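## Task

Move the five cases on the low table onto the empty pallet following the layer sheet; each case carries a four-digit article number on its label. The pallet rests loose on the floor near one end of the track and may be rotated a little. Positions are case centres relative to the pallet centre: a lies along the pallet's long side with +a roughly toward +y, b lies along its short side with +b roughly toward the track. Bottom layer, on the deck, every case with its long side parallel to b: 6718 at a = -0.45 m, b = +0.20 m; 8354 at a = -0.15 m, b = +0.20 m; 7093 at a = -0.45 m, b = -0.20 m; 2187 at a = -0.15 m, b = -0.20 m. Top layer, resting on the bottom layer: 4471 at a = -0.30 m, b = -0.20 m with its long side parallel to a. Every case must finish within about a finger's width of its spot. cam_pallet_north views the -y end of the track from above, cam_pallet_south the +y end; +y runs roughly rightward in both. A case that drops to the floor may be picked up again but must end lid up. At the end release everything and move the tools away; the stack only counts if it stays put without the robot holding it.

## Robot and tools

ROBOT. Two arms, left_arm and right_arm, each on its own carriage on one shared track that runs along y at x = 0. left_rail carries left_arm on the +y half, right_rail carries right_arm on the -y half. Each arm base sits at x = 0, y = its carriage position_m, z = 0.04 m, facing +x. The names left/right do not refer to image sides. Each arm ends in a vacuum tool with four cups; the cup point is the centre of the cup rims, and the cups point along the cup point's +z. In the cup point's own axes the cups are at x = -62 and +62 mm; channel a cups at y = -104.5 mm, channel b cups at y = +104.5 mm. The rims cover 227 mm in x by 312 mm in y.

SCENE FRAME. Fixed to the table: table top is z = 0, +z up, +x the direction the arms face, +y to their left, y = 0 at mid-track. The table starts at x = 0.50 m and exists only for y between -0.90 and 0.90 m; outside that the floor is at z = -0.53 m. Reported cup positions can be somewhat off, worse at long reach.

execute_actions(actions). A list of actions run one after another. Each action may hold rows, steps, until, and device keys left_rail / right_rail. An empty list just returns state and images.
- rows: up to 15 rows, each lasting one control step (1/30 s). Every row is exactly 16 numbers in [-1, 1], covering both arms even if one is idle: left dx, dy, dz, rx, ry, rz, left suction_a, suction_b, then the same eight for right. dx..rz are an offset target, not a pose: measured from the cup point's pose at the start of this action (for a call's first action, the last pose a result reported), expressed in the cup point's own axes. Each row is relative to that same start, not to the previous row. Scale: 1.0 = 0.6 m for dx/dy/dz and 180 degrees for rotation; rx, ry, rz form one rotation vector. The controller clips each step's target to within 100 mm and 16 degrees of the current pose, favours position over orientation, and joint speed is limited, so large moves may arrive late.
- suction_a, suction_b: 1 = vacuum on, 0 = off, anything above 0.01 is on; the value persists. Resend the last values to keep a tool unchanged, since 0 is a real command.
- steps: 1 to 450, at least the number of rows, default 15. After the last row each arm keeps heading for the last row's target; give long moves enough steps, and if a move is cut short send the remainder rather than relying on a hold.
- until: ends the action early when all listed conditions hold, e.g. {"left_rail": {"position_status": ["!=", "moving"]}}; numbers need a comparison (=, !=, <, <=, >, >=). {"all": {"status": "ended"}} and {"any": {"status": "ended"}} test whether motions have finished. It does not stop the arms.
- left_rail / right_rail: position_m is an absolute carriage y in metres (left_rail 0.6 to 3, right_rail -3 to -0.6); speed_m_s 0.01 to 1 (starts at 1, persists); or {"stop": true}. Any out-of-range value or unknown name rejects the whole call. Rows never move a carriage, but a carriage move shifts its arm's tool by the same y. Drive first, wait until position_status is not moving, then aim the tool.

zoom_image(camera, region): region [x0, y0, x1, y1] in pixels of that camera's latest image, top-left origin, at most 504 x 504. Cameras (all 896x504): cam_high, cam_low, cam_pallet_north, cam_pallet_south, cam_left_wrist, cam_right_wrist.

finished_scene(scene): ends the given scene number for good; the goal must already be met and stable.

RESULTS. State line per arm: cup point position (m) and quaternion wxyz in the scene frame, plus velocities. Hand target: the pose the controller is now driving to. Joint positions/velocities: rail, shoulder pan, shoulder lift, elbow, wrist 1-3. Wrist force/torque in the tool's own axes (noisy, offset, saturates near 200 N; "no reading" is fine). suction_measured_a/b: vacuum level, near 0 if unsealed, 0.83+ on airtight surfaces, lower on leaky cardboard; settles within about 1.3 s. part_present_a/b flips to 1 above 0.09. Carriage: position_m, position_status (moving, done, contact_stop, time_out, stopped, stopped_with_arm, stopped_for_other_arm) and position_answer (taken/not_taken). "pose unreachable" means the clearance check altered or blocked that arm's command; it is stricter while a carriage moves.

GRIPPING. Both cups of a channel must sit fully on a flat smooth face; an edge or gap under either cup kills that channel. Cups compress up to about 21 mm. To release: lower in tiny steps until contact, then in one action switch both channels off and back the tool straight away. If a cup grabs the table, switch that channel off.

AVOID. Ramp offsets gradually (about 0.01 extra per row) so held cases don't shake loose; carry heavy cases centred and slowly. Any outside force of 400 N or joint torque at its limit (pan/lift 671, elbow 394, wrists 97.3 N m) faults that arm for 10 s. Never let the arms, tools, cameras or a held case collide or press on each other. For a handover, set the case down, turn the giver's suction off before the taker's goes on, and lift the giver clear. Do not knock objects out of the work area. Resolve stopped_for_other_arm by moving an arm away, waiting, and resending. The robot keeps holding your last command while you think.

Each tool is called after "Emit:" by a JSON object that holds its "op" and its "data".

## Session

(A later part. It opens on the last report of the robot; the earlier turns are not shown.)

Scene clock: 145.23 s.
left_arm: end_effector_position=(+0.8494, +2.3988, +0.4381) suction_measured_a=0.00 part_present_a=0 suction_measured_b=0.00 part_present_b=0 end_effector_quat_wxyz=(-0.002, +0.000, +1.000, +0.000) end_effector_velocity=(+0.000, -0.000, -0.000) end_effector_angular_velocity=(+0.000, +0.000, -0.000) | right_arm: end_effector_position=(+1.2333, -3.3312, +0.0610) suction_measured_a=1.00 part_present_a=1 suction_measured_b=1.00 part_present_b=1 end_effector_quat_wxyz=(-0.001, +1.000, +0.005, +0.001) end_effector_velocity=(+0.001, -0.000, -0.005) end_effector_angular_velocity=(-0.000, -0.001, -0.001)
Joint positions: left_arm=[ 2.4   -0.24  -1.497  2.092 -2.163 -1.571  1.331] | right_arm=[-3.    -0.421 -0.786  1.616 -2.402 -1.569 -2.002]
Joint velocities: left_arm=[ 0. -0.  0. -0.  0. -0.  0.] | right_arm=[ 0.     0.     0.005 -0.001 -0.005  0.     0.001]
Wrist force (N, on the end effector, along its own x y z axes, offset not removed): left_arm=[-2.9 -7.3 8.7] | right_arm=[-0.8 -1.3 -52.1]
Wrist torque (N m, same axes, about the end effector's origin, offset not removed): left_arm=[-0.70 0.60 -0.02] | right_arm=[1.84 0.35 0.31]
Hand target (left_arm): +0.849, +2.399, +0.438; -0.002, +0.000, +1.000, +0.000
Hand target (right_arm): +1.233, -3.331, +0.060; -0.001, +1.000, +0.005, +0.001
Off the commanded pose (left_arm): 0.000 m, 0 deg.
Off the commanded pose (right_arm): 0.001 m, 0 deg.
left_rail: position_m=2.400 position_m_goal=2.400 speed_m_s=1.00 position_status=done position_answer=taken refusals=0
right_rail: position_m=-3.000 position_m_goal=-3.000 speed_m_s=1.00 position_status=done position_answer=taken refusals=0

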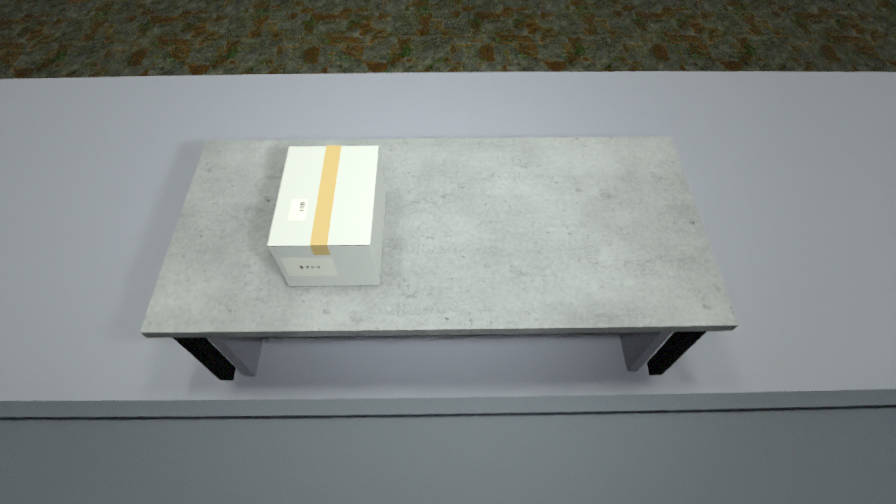

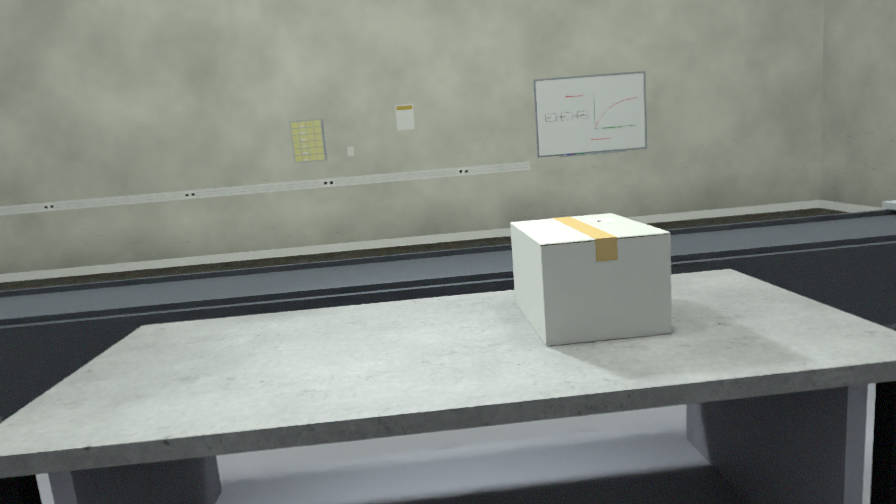

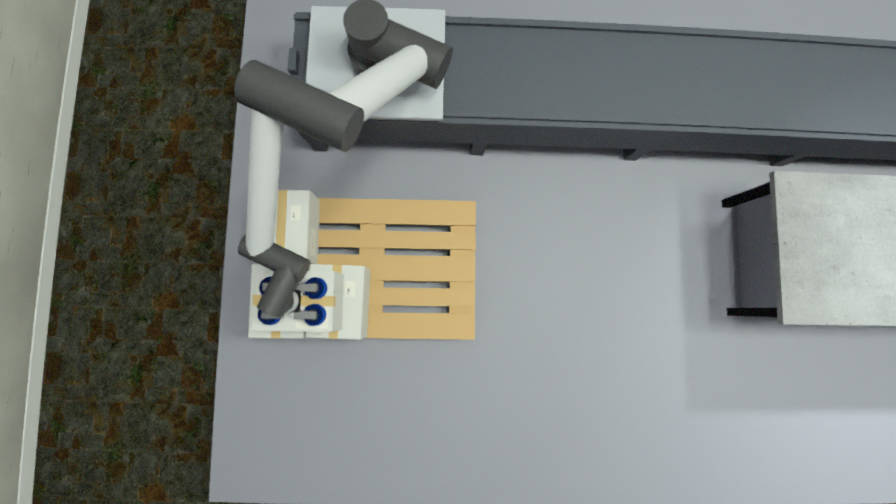

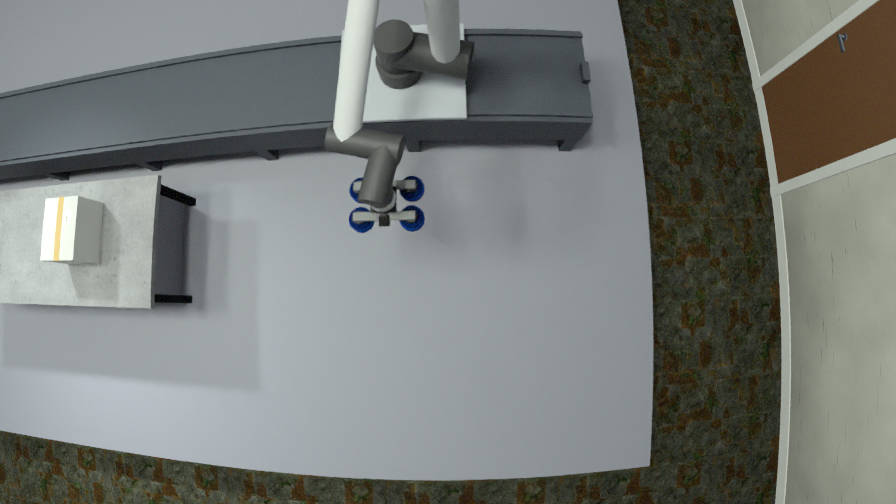

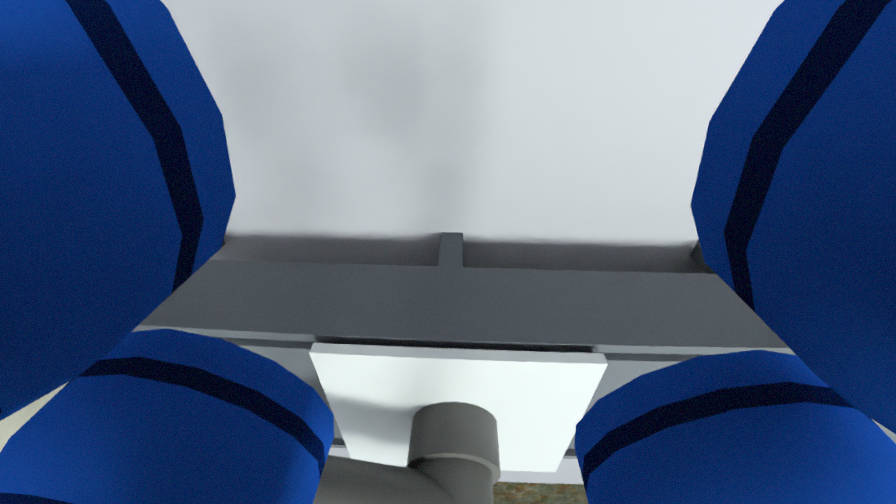

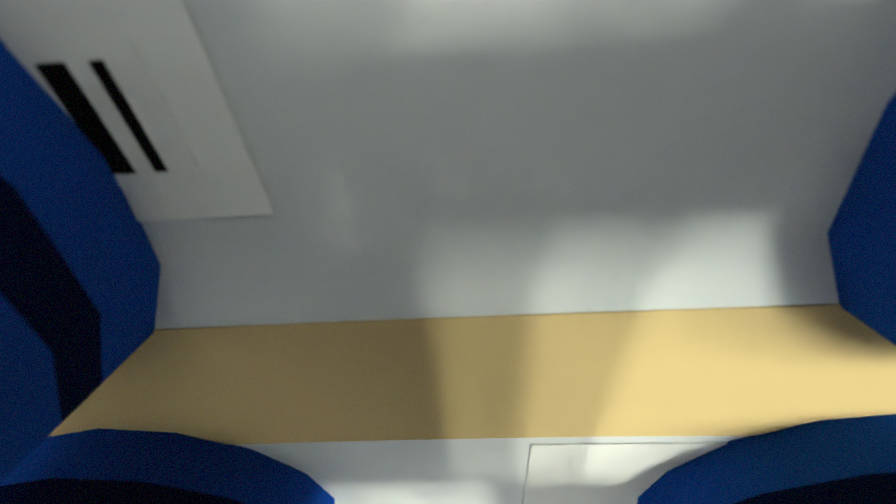

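Emit:
{"op": "execute_actions", "data": {"actions": [{"rows":[[0,0,0,0,0,0,0,0,0,-0.003,0.004,0,0,0,1,1]],"steps":8},{"rows":[[0,0,0,0,0,0,0,0,0,0,-0.1,0,0,0,0,0]],"steps":13},{"rows":[[0,0,0,0,0,0,0,0,0,-0.12,-0.05,0,0,0,0,0]],"steps":8,"right_rail":{"position_m":-0.6}},{"rows":[[0,0,0,0,0,0,0,0,-0.627,-1,-0.23,0,0,0.503,0,0]],"steps":54},{"rows":[[0,0,0,0,0,0,0,0,-1,0,0,0,0,0,0,0]],"steps":42}]}}

Scene clock: 153.73 s.
left_arm: end_effector_position=(+0.8494, +2.3988, +0.4381) suction_measured_a=0.00 part_present_a=0 suction_measured_b=0.00 part_present_b=0 end_effector_quat_wxyz=(-0.002, +0.000, +1.000, +0.000) end_effector_velocity=(-0.000, +0.000, +0.000) end_effector_angular_velocity=(-0.000, -0.000, +0.000) | right_arm: end_effector_position=(+0.8491, +0.3220, +0.2803) suction_measured_a=0.00 part_present_a=0 suction_measured_b=0.00 part_present_b=0 end_effector_quat_wxyz=(-0.002, +0.708, -0.706, +0.001) end_effector_velocity=(+0.014, +0.040, -0.002) end_effector_angular_velocity=(-0.006, +0.004, -0.003)
Joint positions: left_arm=[ 2.4   -0.24  -1.497  2.092 -2.163 -1.571  1.331] | right_arm=[-0.6    0.666 -0.976  1.595 -2.194 -1.572  0.663]
Joint velocities: left_arm=[ 0.  0. -0.  0. -0.  0. -0.] | right_arm=[ 0.     0.019  0.039 -0.071  0.038 -0.002  0.022]
Wrist force (N, on the end effector, along its own x y z axes, offset not removed): left_arm=[-6.2 7.4 5.7] | right_arm=[7.4 -4.8 -3.0]
Wrist torque (N m, same axes, about the end effector's origin, offset not removed): left_arm=[1.18 0.66 -0.32] | right_arm=[-0.44 -0.63 0.26]
Hand target (left_arm): +0.849, +2.399, +0.438; -0.002, +0.000, +1.000, +0.000
Hand target (right_arm): +0.851, +0.326, +0.280; -0.002, +0.708, -0.706, +0.001
Off the commanded pose (left_arm): 0.000 m, 0 deg.
Off the commanded pose (right_arm): 0.005 m, 0 deg.
left_rail: position_m=2.400 position_m_goal=2.400 speed_m_s=1.00 position_status=done position_answer=taken refusals=0
right_rail: position_m=-0.600 position_m_goal=-0.600 speed_m_s=1.00 position_status=done position_answer=taken refusals=0

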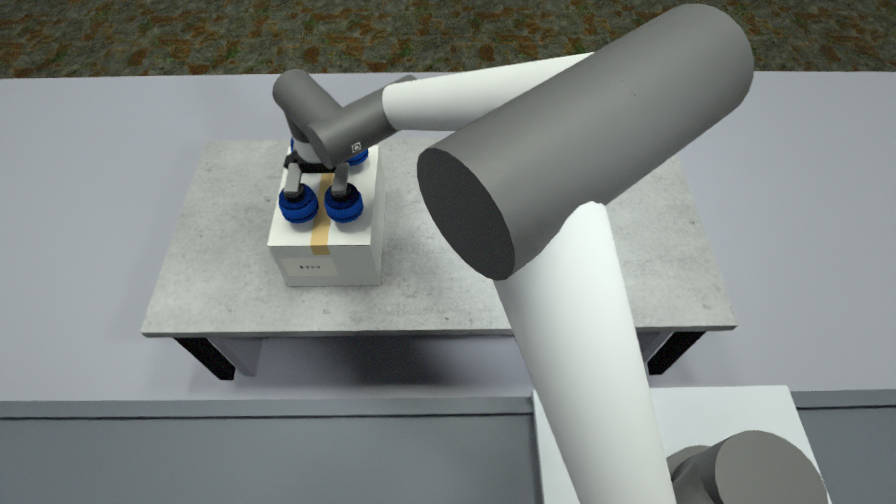

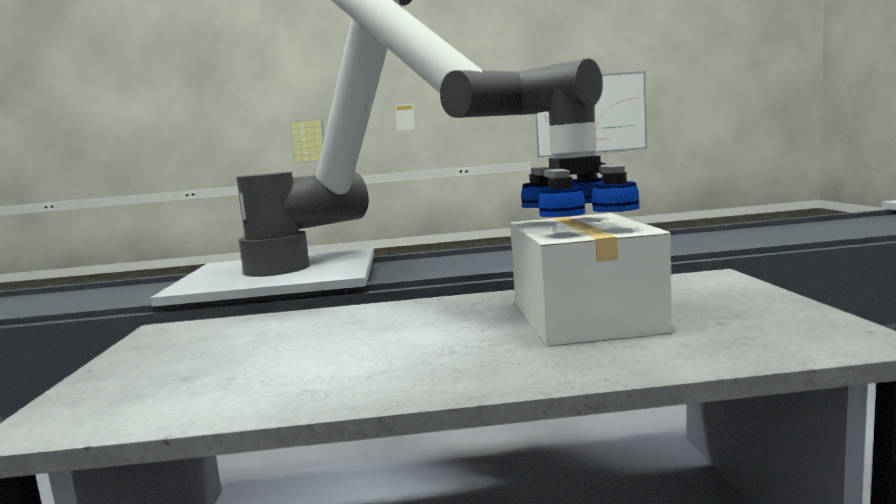

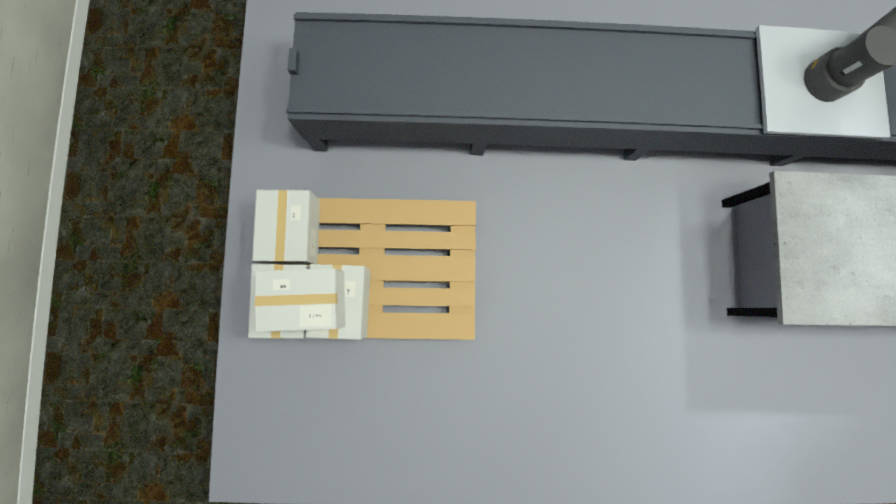

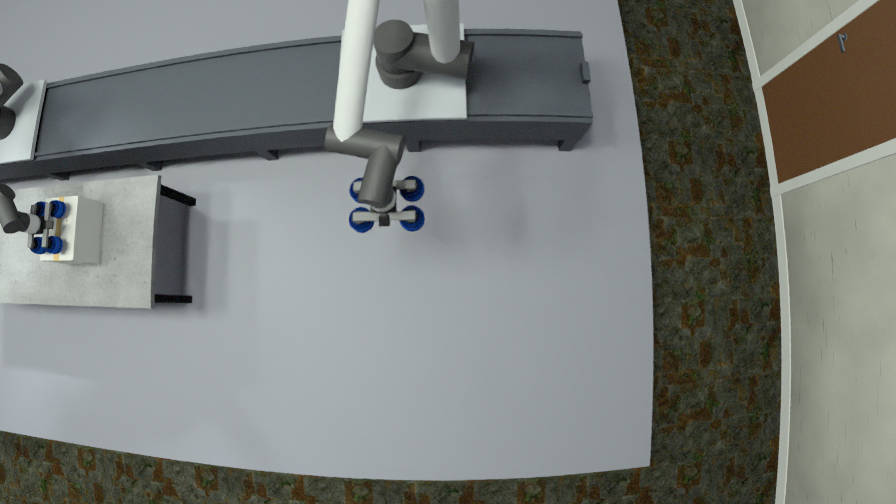

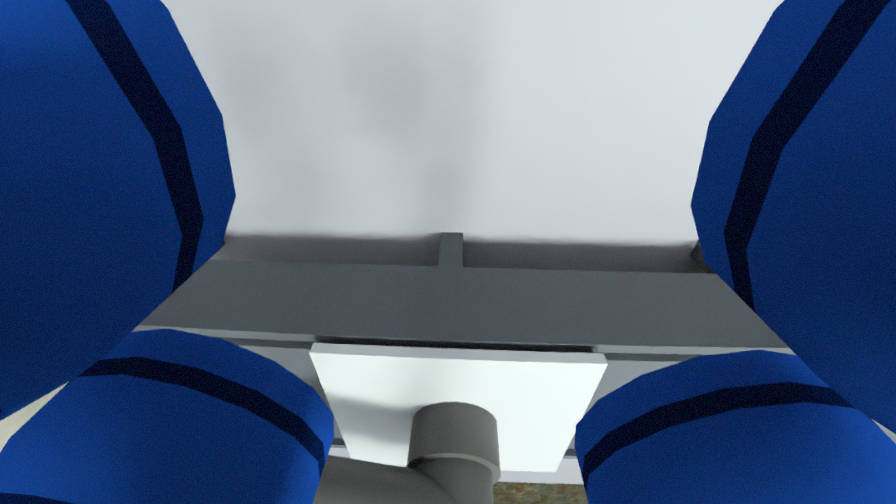

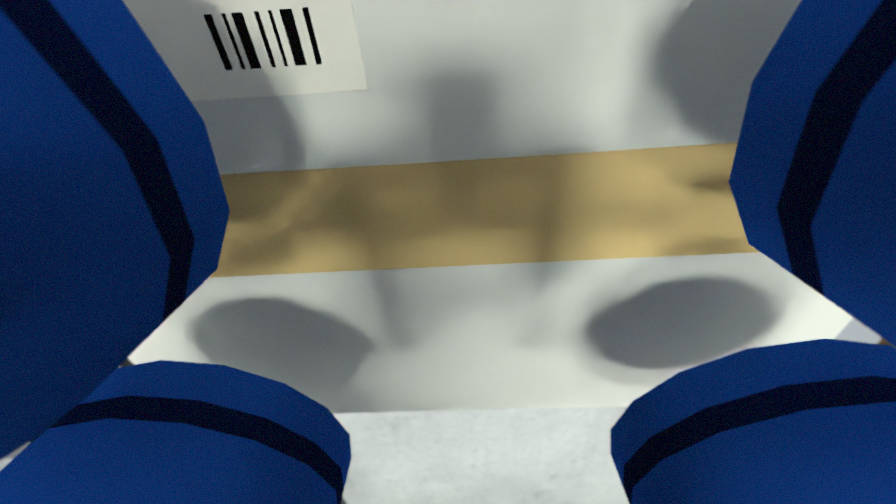

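Emit:
{"op": "execute_actions", "data": {"actions": [{"rows":[[0,0,0,0,0,0,0,0,-0.015,-0.004,0.03,-0.0013,0,0.001,0,0],[0,0,0,0,0,0,0,0,-0.015,-0.004,0.05,-0.0013,0,0.001,0,0],[0,0,0,0,0,0,0,0,-0.015,-0.004,0.094,-0.0013,0,0.001,1,1]],"steps":22},{"rows":[[0,0,0,0,0,0,0,0,0.05,0,-0.05,0,0,0,1,1],[0,0,0,0,0,0,0,0,0.05,0,-0.05,0,0,0,1,1],[0,0,0,0,0,0,0,0,0.05,0,-0.05,0,0,0,1,1],[0,0,0,0,0,0,0,0,0.95,0.066,-0.05,0,0,0,1,1]],"steps":43,"right_rail":{"position_m":-3.0}},{"rows":[[0,0,0,0,0,0,0,0,0.877,0,0.66,0,0,-0.0035,1,1]],"steps":48}]}}

Emit:
{"op": "zoom_image", "data": {"camera": "cam_pallet_north", "region": [240,245,380,345]}}

Scene clock: 167.40 s.
left_arm: end_effector_position=(+0.8494, +2.3988, +0.4381) suction_measured_a=0.00 part_present_a=0 suction_measured_b=0.00 part_present_b=0 end_effector_quat_wxyz=(-0.002, +0.000, +1.000, +0.000) end_effector_velocity=(-0.000, +0.000, +0.000) end_effector_angular_velocity=(-0.000, -0.000, +0.000) | right_arm: end_effector_position=(+0.8094, -3.1579, -0.1440) suction_measured_a=1.00 part_present_a=1 suction_measured_b=1.00 part_present_b=1 end_effector_quat_wxyz=(-0.000, +0.711, -0.703, -0.001) end_effector_velocity=(+0.007, -0.015, -0.013) end_effector_angular_velocity=(-0.001, -0.006, +0.004)
Joint positions: left_arm=[ 2.4   -0.24  -1.497  2.092 -2.163 -1.571  1.331] | right_arm=[-3.    -0.439 -0.765  2.309 -3.113 -1.569 -0.45 ]
Joint velocities: left_arm=[ 0.  0. -0.  0. -0.  0.  0.] | right_arm=[ 0.    -0.014  0.023 -0.015 -0.013  0.002 -0.018]
Wrist force (N, on the end effector, along its own x y z axes, offset not removed): left_arm=[-7.4 -2.3 -1.6] | right_arm=[6.4 -2.5 -26.2]
Wrist torque (N m, same axes, about the end effector's origin, offset not removed): left_arm=[-0.11 0.88 -0.16] | right_arm=[-1.84 -0.52 0.24]
Hand target (left_arm): +0.849, +2.399, +0.438; -0.002, +0.000, +1.000, +0.000
Hand target (right_arm): +0.810, -3.160, -0.146; -0.000, +0.711, -0.703, -0.001
Off the commanded pose (left_arm): 0.000 m, 0 deg.
Off the commanded pose (right_arm): 0.003 m, 0 deg.
left_rail: position_m=2.400 position_m_goal=2.400 speed_m_s=1.00 position_status=done position_answer=taken refusals=0
right_rail: position_m=-3.000 position_m_goal=-3.000 speed_m_s=1.00 position_status=done position_answer=taken refusals=0

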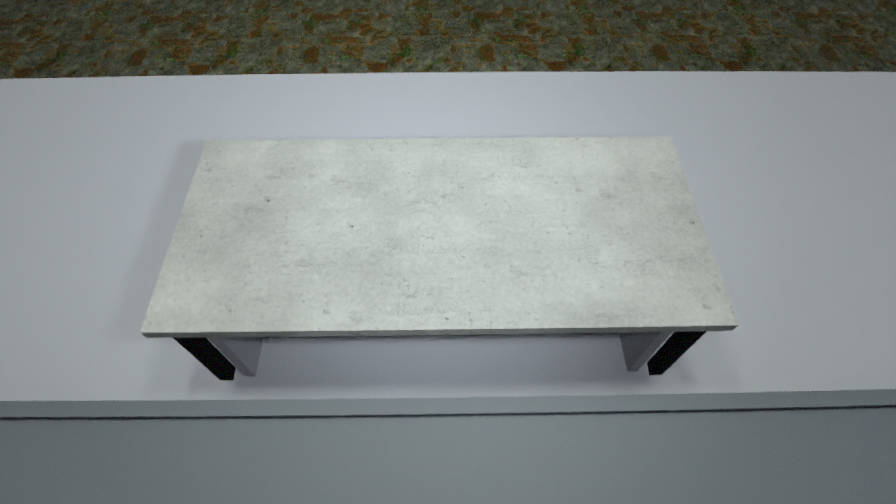

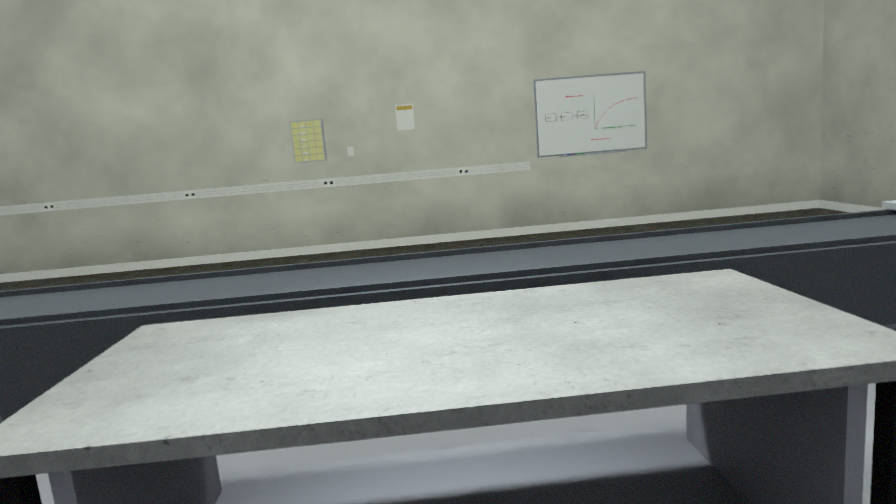

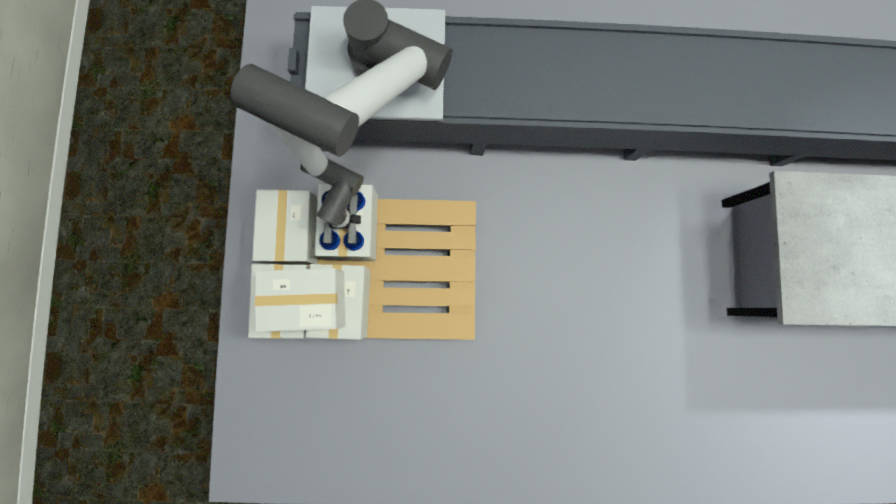

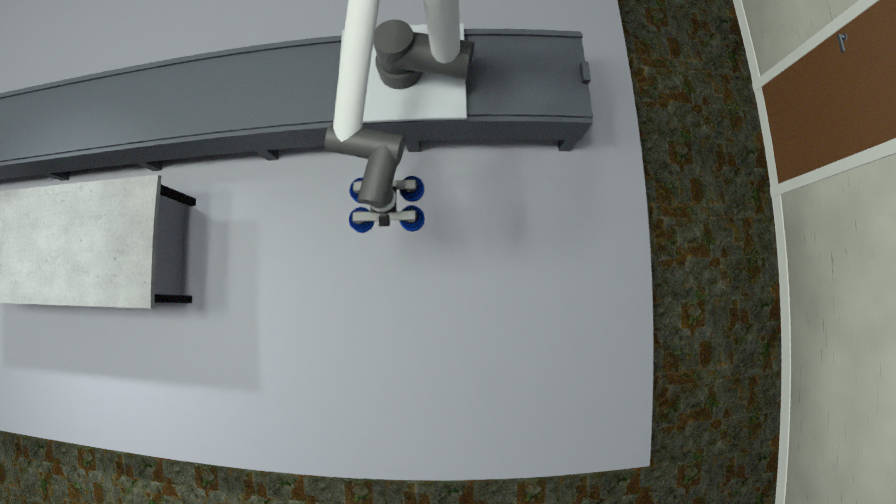

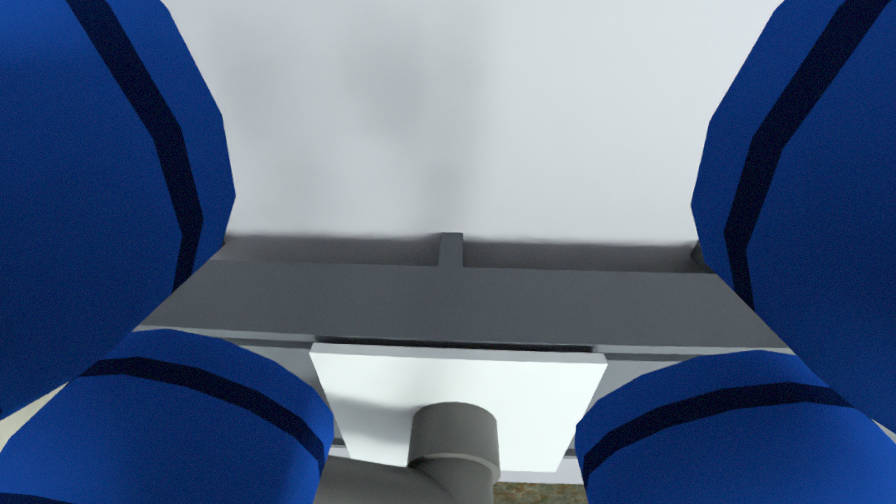

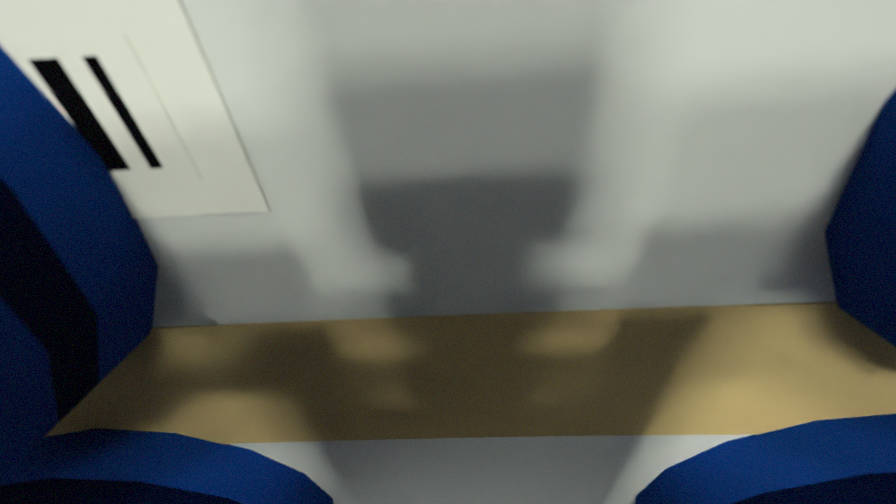

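Region (240, 245, 380, 345) of cam_pallet_north's 896x504 image, scaled by 3.600, with more detail than that image has; it fills the top 360 rows of this view, and the rest is white.

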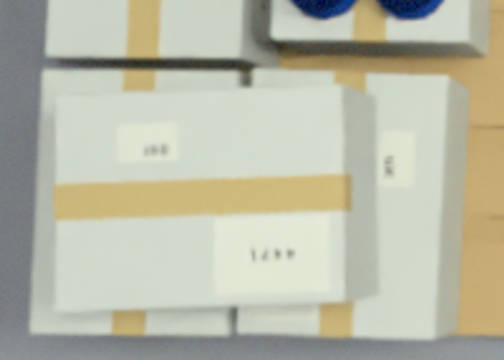

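Emit:
{"op": "execute_actions", "data": {"actions": [{"rows":[[0,0,0,0,0,0,0,0,0.062,-0.044,0.0475,0,0,0,1,1]],"steps":17}]}}

Emit:
{"op": "zoom_image", "data": {"camera": "cam_pallet_north", "region": [300,185,400,285]}}

Scene clock: 172.93 s.
left_arm: end_effector_position=(+0.8494, +2.3988, +0.4381) suction_measured_a=0.00 part_present_a=0 suction_measured_b=0.00 part_present_b=0 end_effector_quat_wxyz=(-0.002, +0.000, +1.000, +0.000) end_effector_velocity=(+0.000, -0.000, -0.000) end_effector_angular_velocity=(+0.000, +0.000, -0.000) | right_arm: end_effector_position=(+0.8357, -3.1943, -0.1723) suction_measured_a=1.00 part_present_a=1 suction_measured_b=1.00 part_present_b=1 end_effector_quat_wxyz=(-0.000, +0.711, -0.703, -0.001) end_effector_velocity=(+0.003, -0.003, -0.003) end_effector_angular_velocity=(-0.000, -0.000, +0.000)
Joint positions: left_arm=[ 2.4   -0.24  -1.497  2.092 -2.163 -1.571  1.331] | right_arm=[-3.    -0.465 -0.72   2.253 -3.102 -1.569 -0.476]
Joint velocities: left_arm=[ 0. -0.  0. -0.  0. -0. -0.] | right_arm=[ 0.    -0.002  0.005 -0.006  0.002  0.    -0.002]
Wrist force (N, on the end effector, along its own x y z axes, offset not removed): left_arm=[-7.0 6.0 -0.7] | right_arm=[2.0 0.4 -30.7]
Wrist torque (N m, same axes, about the end effector's origin, offset not removed): left_arm=[0.91 1.11 0.05] | right_arm=[-2.30 -0.50 0.57]
Hand target (left_arm): +0.849, +2.399, +0.438; -0.002, +0.000, +1.000, +0.000
Hand target (right_arm): +0.836, -3.195, -0.173; -0.000, +0.711, -0.703, -0.001
Off the commanded pose (left_arm): 0.000 m, 0 deg.
Off the commanded pose (right_arm): 0.001 m, 0 deg.
left_rail: position_m=2.400 position_m_goal=2.400 speed_m_s=1.00 position_status=done position_answer=taken refusals=0
right_rail: position_m=-3.000 position_m_goal=-3.000 speed_m_s=1.00 position_status=done position_answer=taken refusals=0

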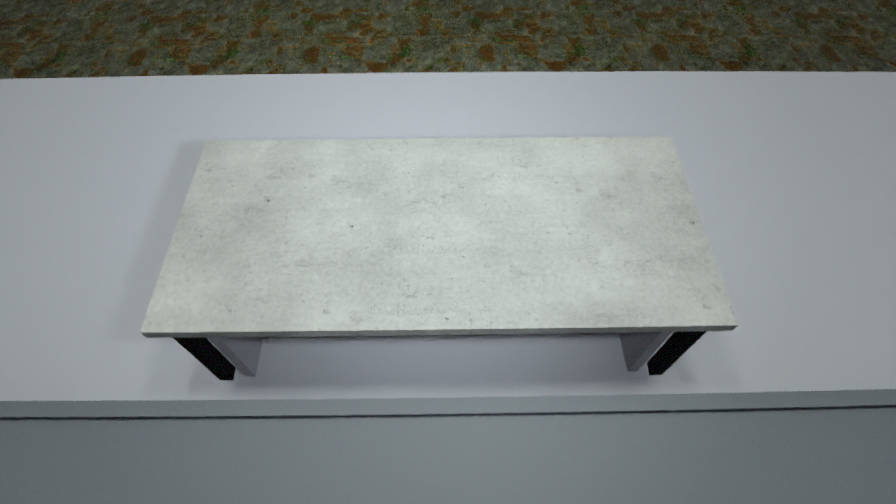

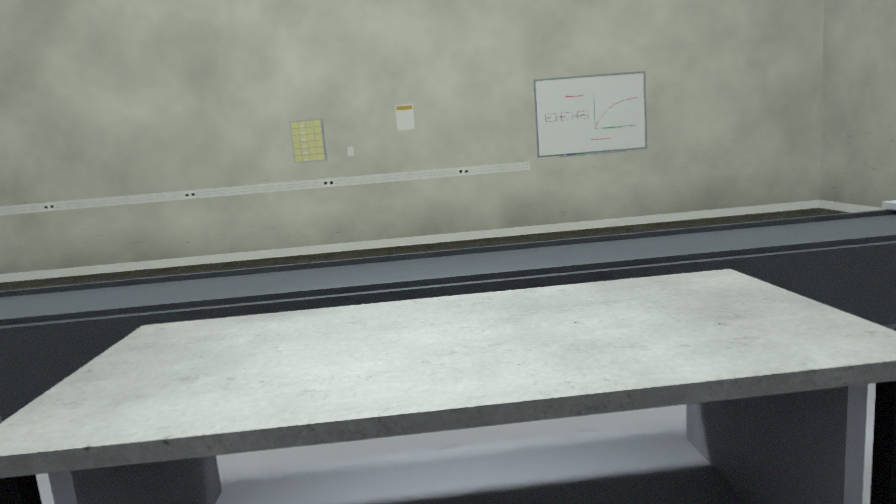

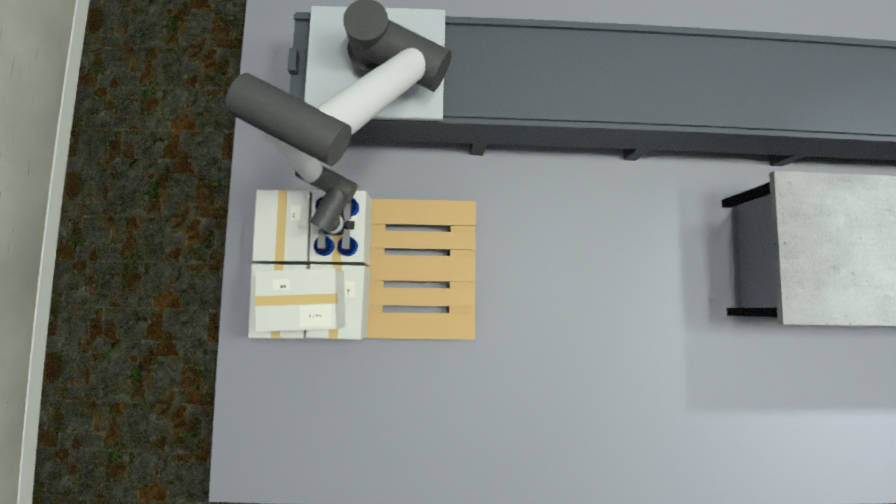

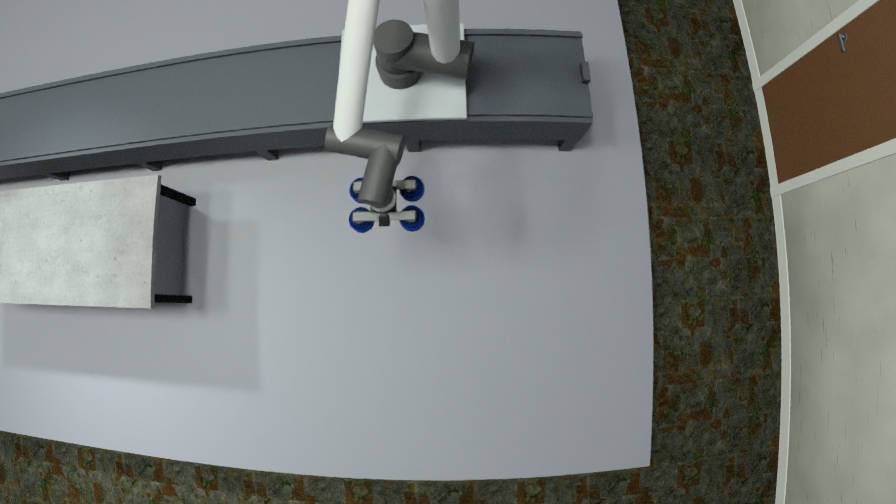

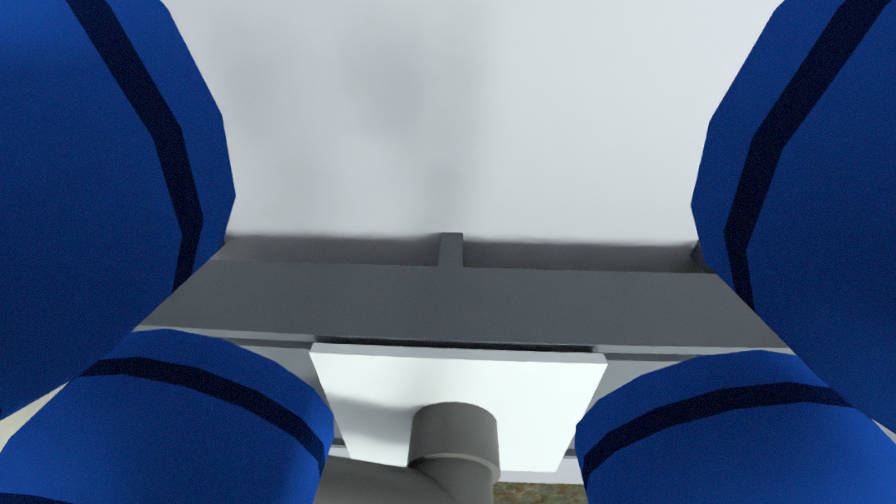

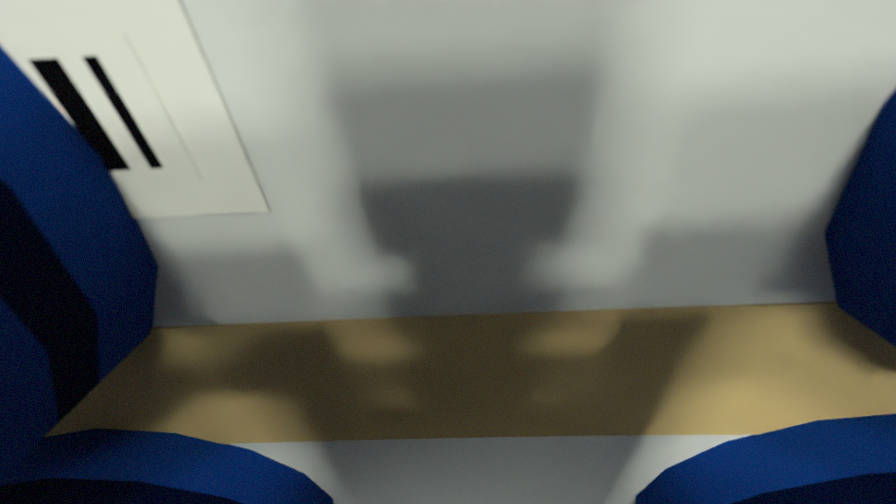

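Region (300, 185, 400, 285) of cam_pallet_north's 896x504 image, scaled by 5.040, with more detail than that image has.

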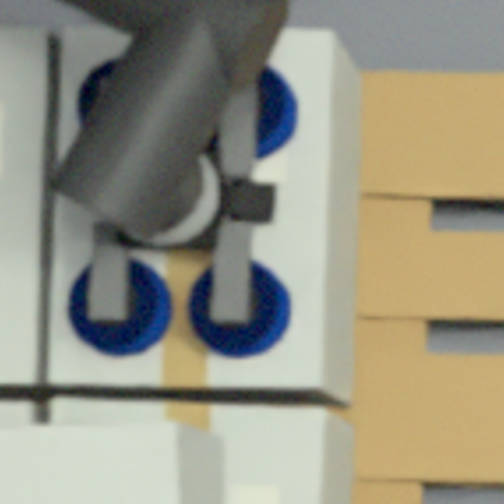

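Emit:
{"op": "execute_actions", "data": {"actions": [{"rows":[[0,0,0,0,0,0,0,0,-0.002,-0.002,0,0,0,0,1,1]],"steps":6},{"rows":[[0,0,0,0,0,0,0,0,0,0,-0.025,0,0,0,0,0]],"steps":13},{"rows":[[0,0,0,0,0,0,0,0,0,0,-0.47,0,0,0,0,0]],"steps":26},{"rows":[[0,0,0,0,0,0,0,0,0.22,-0.653,0,0,0,-0.518,0,0]],"steps":50}]}}

Scene clock: 179.30 s.
left_arm: end_effector_position=(+0.8494, +2.3988, +0.4381) suction_measured_a=0.00 part_present_a=0 suction_measured_b=0.00 part_present_b=0 end_effector_quat_wxyz=(-0.002, +0.000, +1.000, +0.000) end_effector_velocity=(-0.000, +0.000, +0.000) end_effector_angular_velocity=(-0.000, -0.000, +0.000) | right_arm: end_effector_position=(+1.2297, -3.3224, +0.1211) suction_measured_a=0.00 part_present_a=0 suction_measured_b=0.00 part_present_b=0 end_effector_quat_wxyz=(-0.001, +0.999, +0.032, -0.000) end_effector_velocity=(+0.000, -0.001, -0.000) end_effector_angular_velocity=(+0.002, +0.002, +0.020)
Joint positions: left_arm=[ 2.4   -0.24  -1.497  2.092 -2.163 -1.571  1.331] | right_arm=[-3.    -0.416 -0.841  1.614 -2.343 -1.569 -2.051]
Joint velocities: left_arm=[ 0.  0. -0.  0. -0.  0.  0.] | right_arm=[ 0.    -0.001  0.001 -0.002  0.004  0.001 -0.021]
Wrist force (N, on the end effector, along its own x y z axes, offset not removed): left_arm=[-3.0 3.0 10.1] | right_arm=[-2.0 -2.2 -2.3]
Wrist torque (N m, same axes, about the end effector's origin, offset not removed): left_arm=[0.32 0.61 -0.20] | right_arm=[-0.26 0.74 0.15]
Hand target (left_arm): +0.849, +2.399, +0.438; -0.002, +0.000, +1.000, +0.000
Hand target (right_arm): +1.230, -3.323, +0.121; -0.001, +0.999, +0.033, -0.000
Off the commanded pose (left_arm): 0.000 m, 0 deg.
Off the commanded pose (right_arm): 0.001 m, 0 deg.
left_rail: position_m=2.400 position_m_goal=2.400 speed_m_s=1.00 position_status=done position_answer=taken refusals=0
right_rail: position_m=-3.000 position_m_goal=-3.000 speed_m_s=1.00 position_status=done position_answer=taken refusals=0

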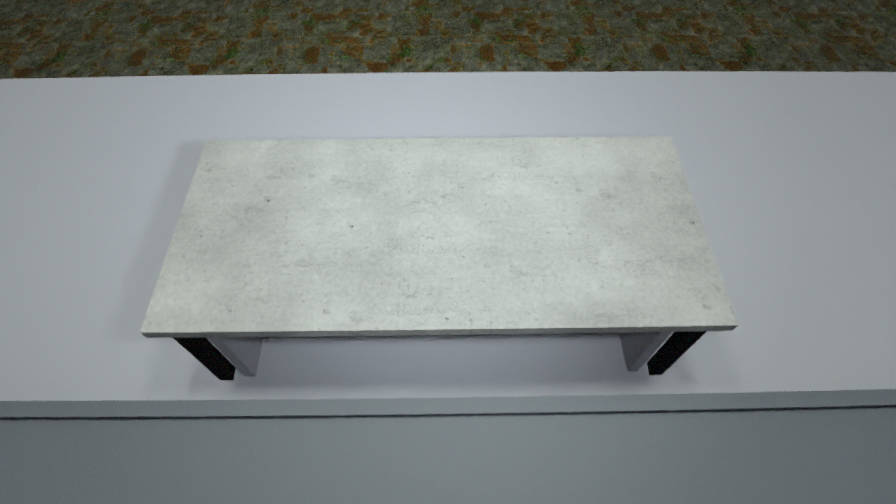

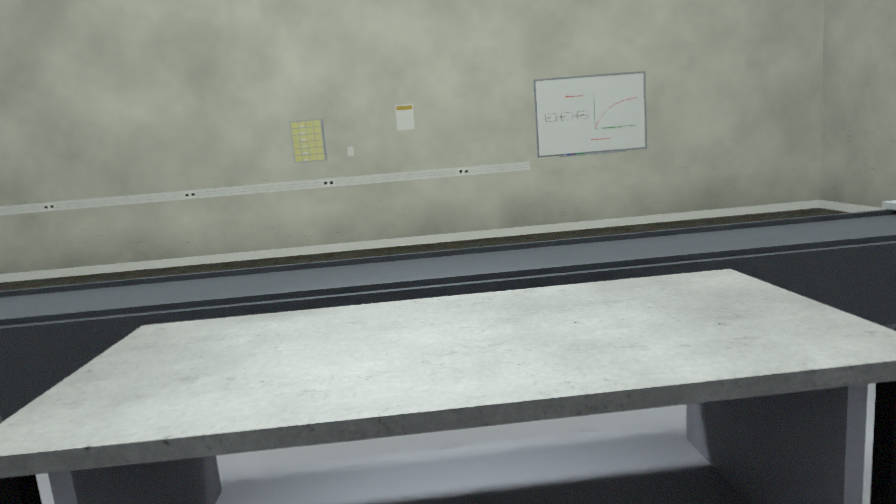

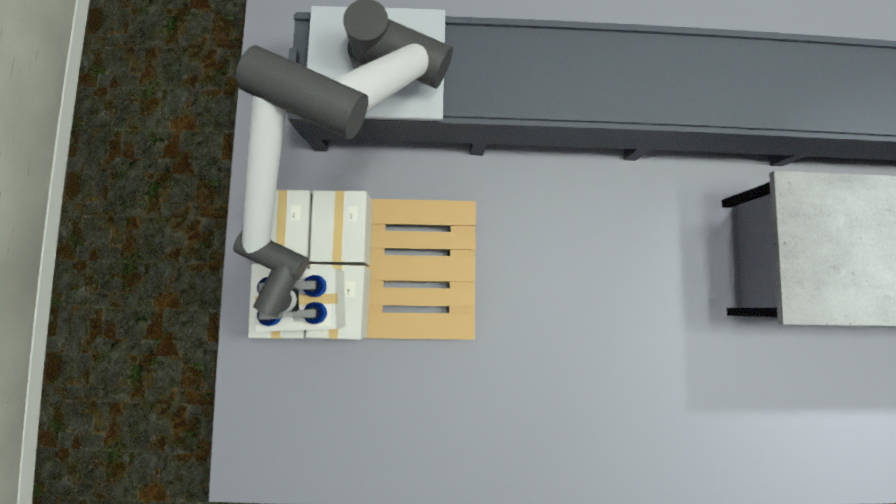

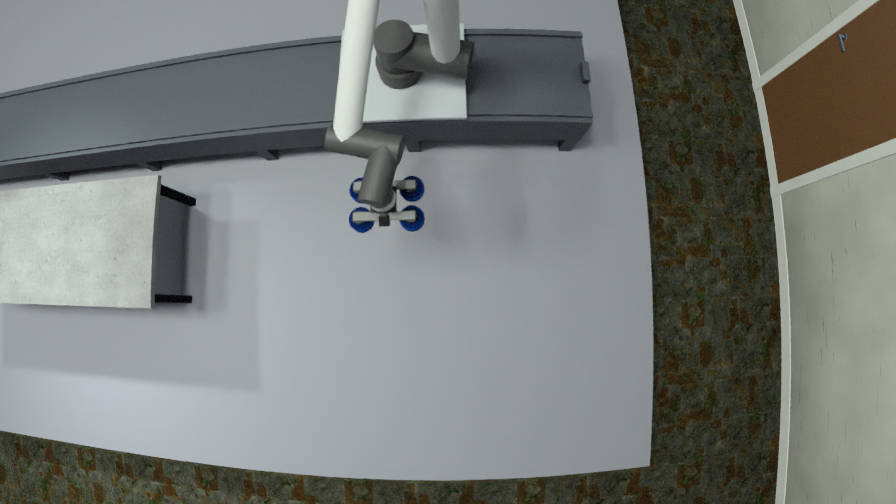

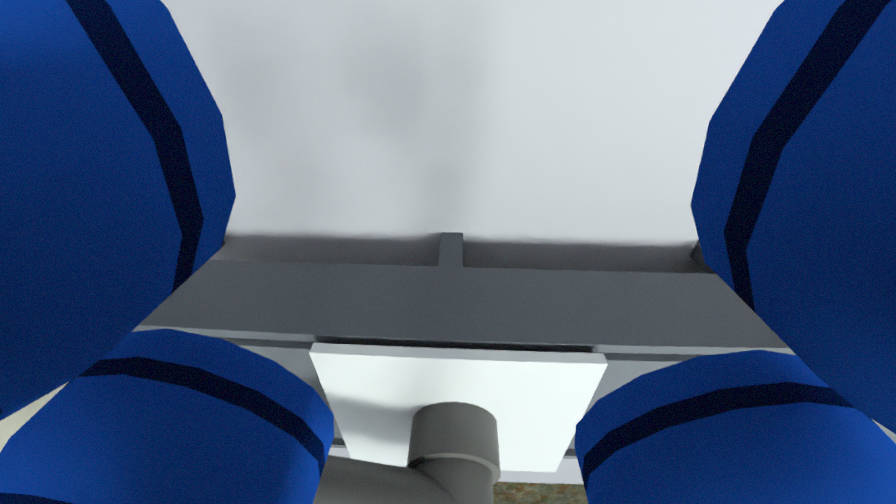

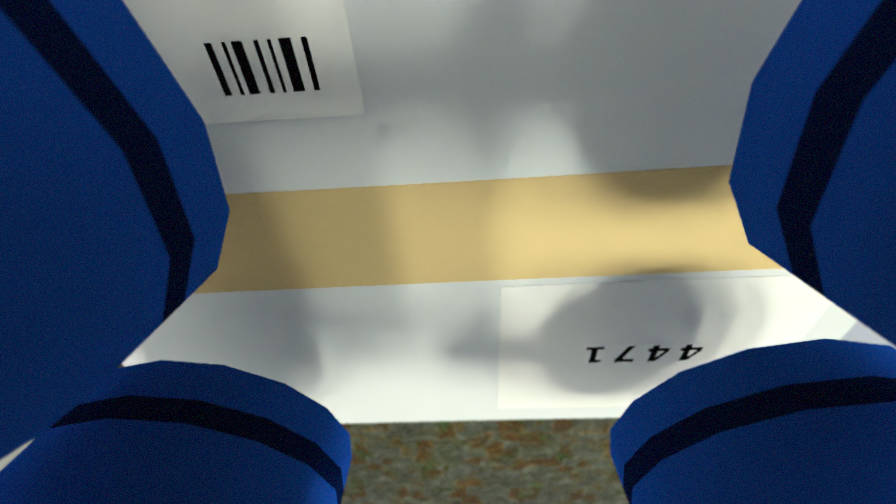

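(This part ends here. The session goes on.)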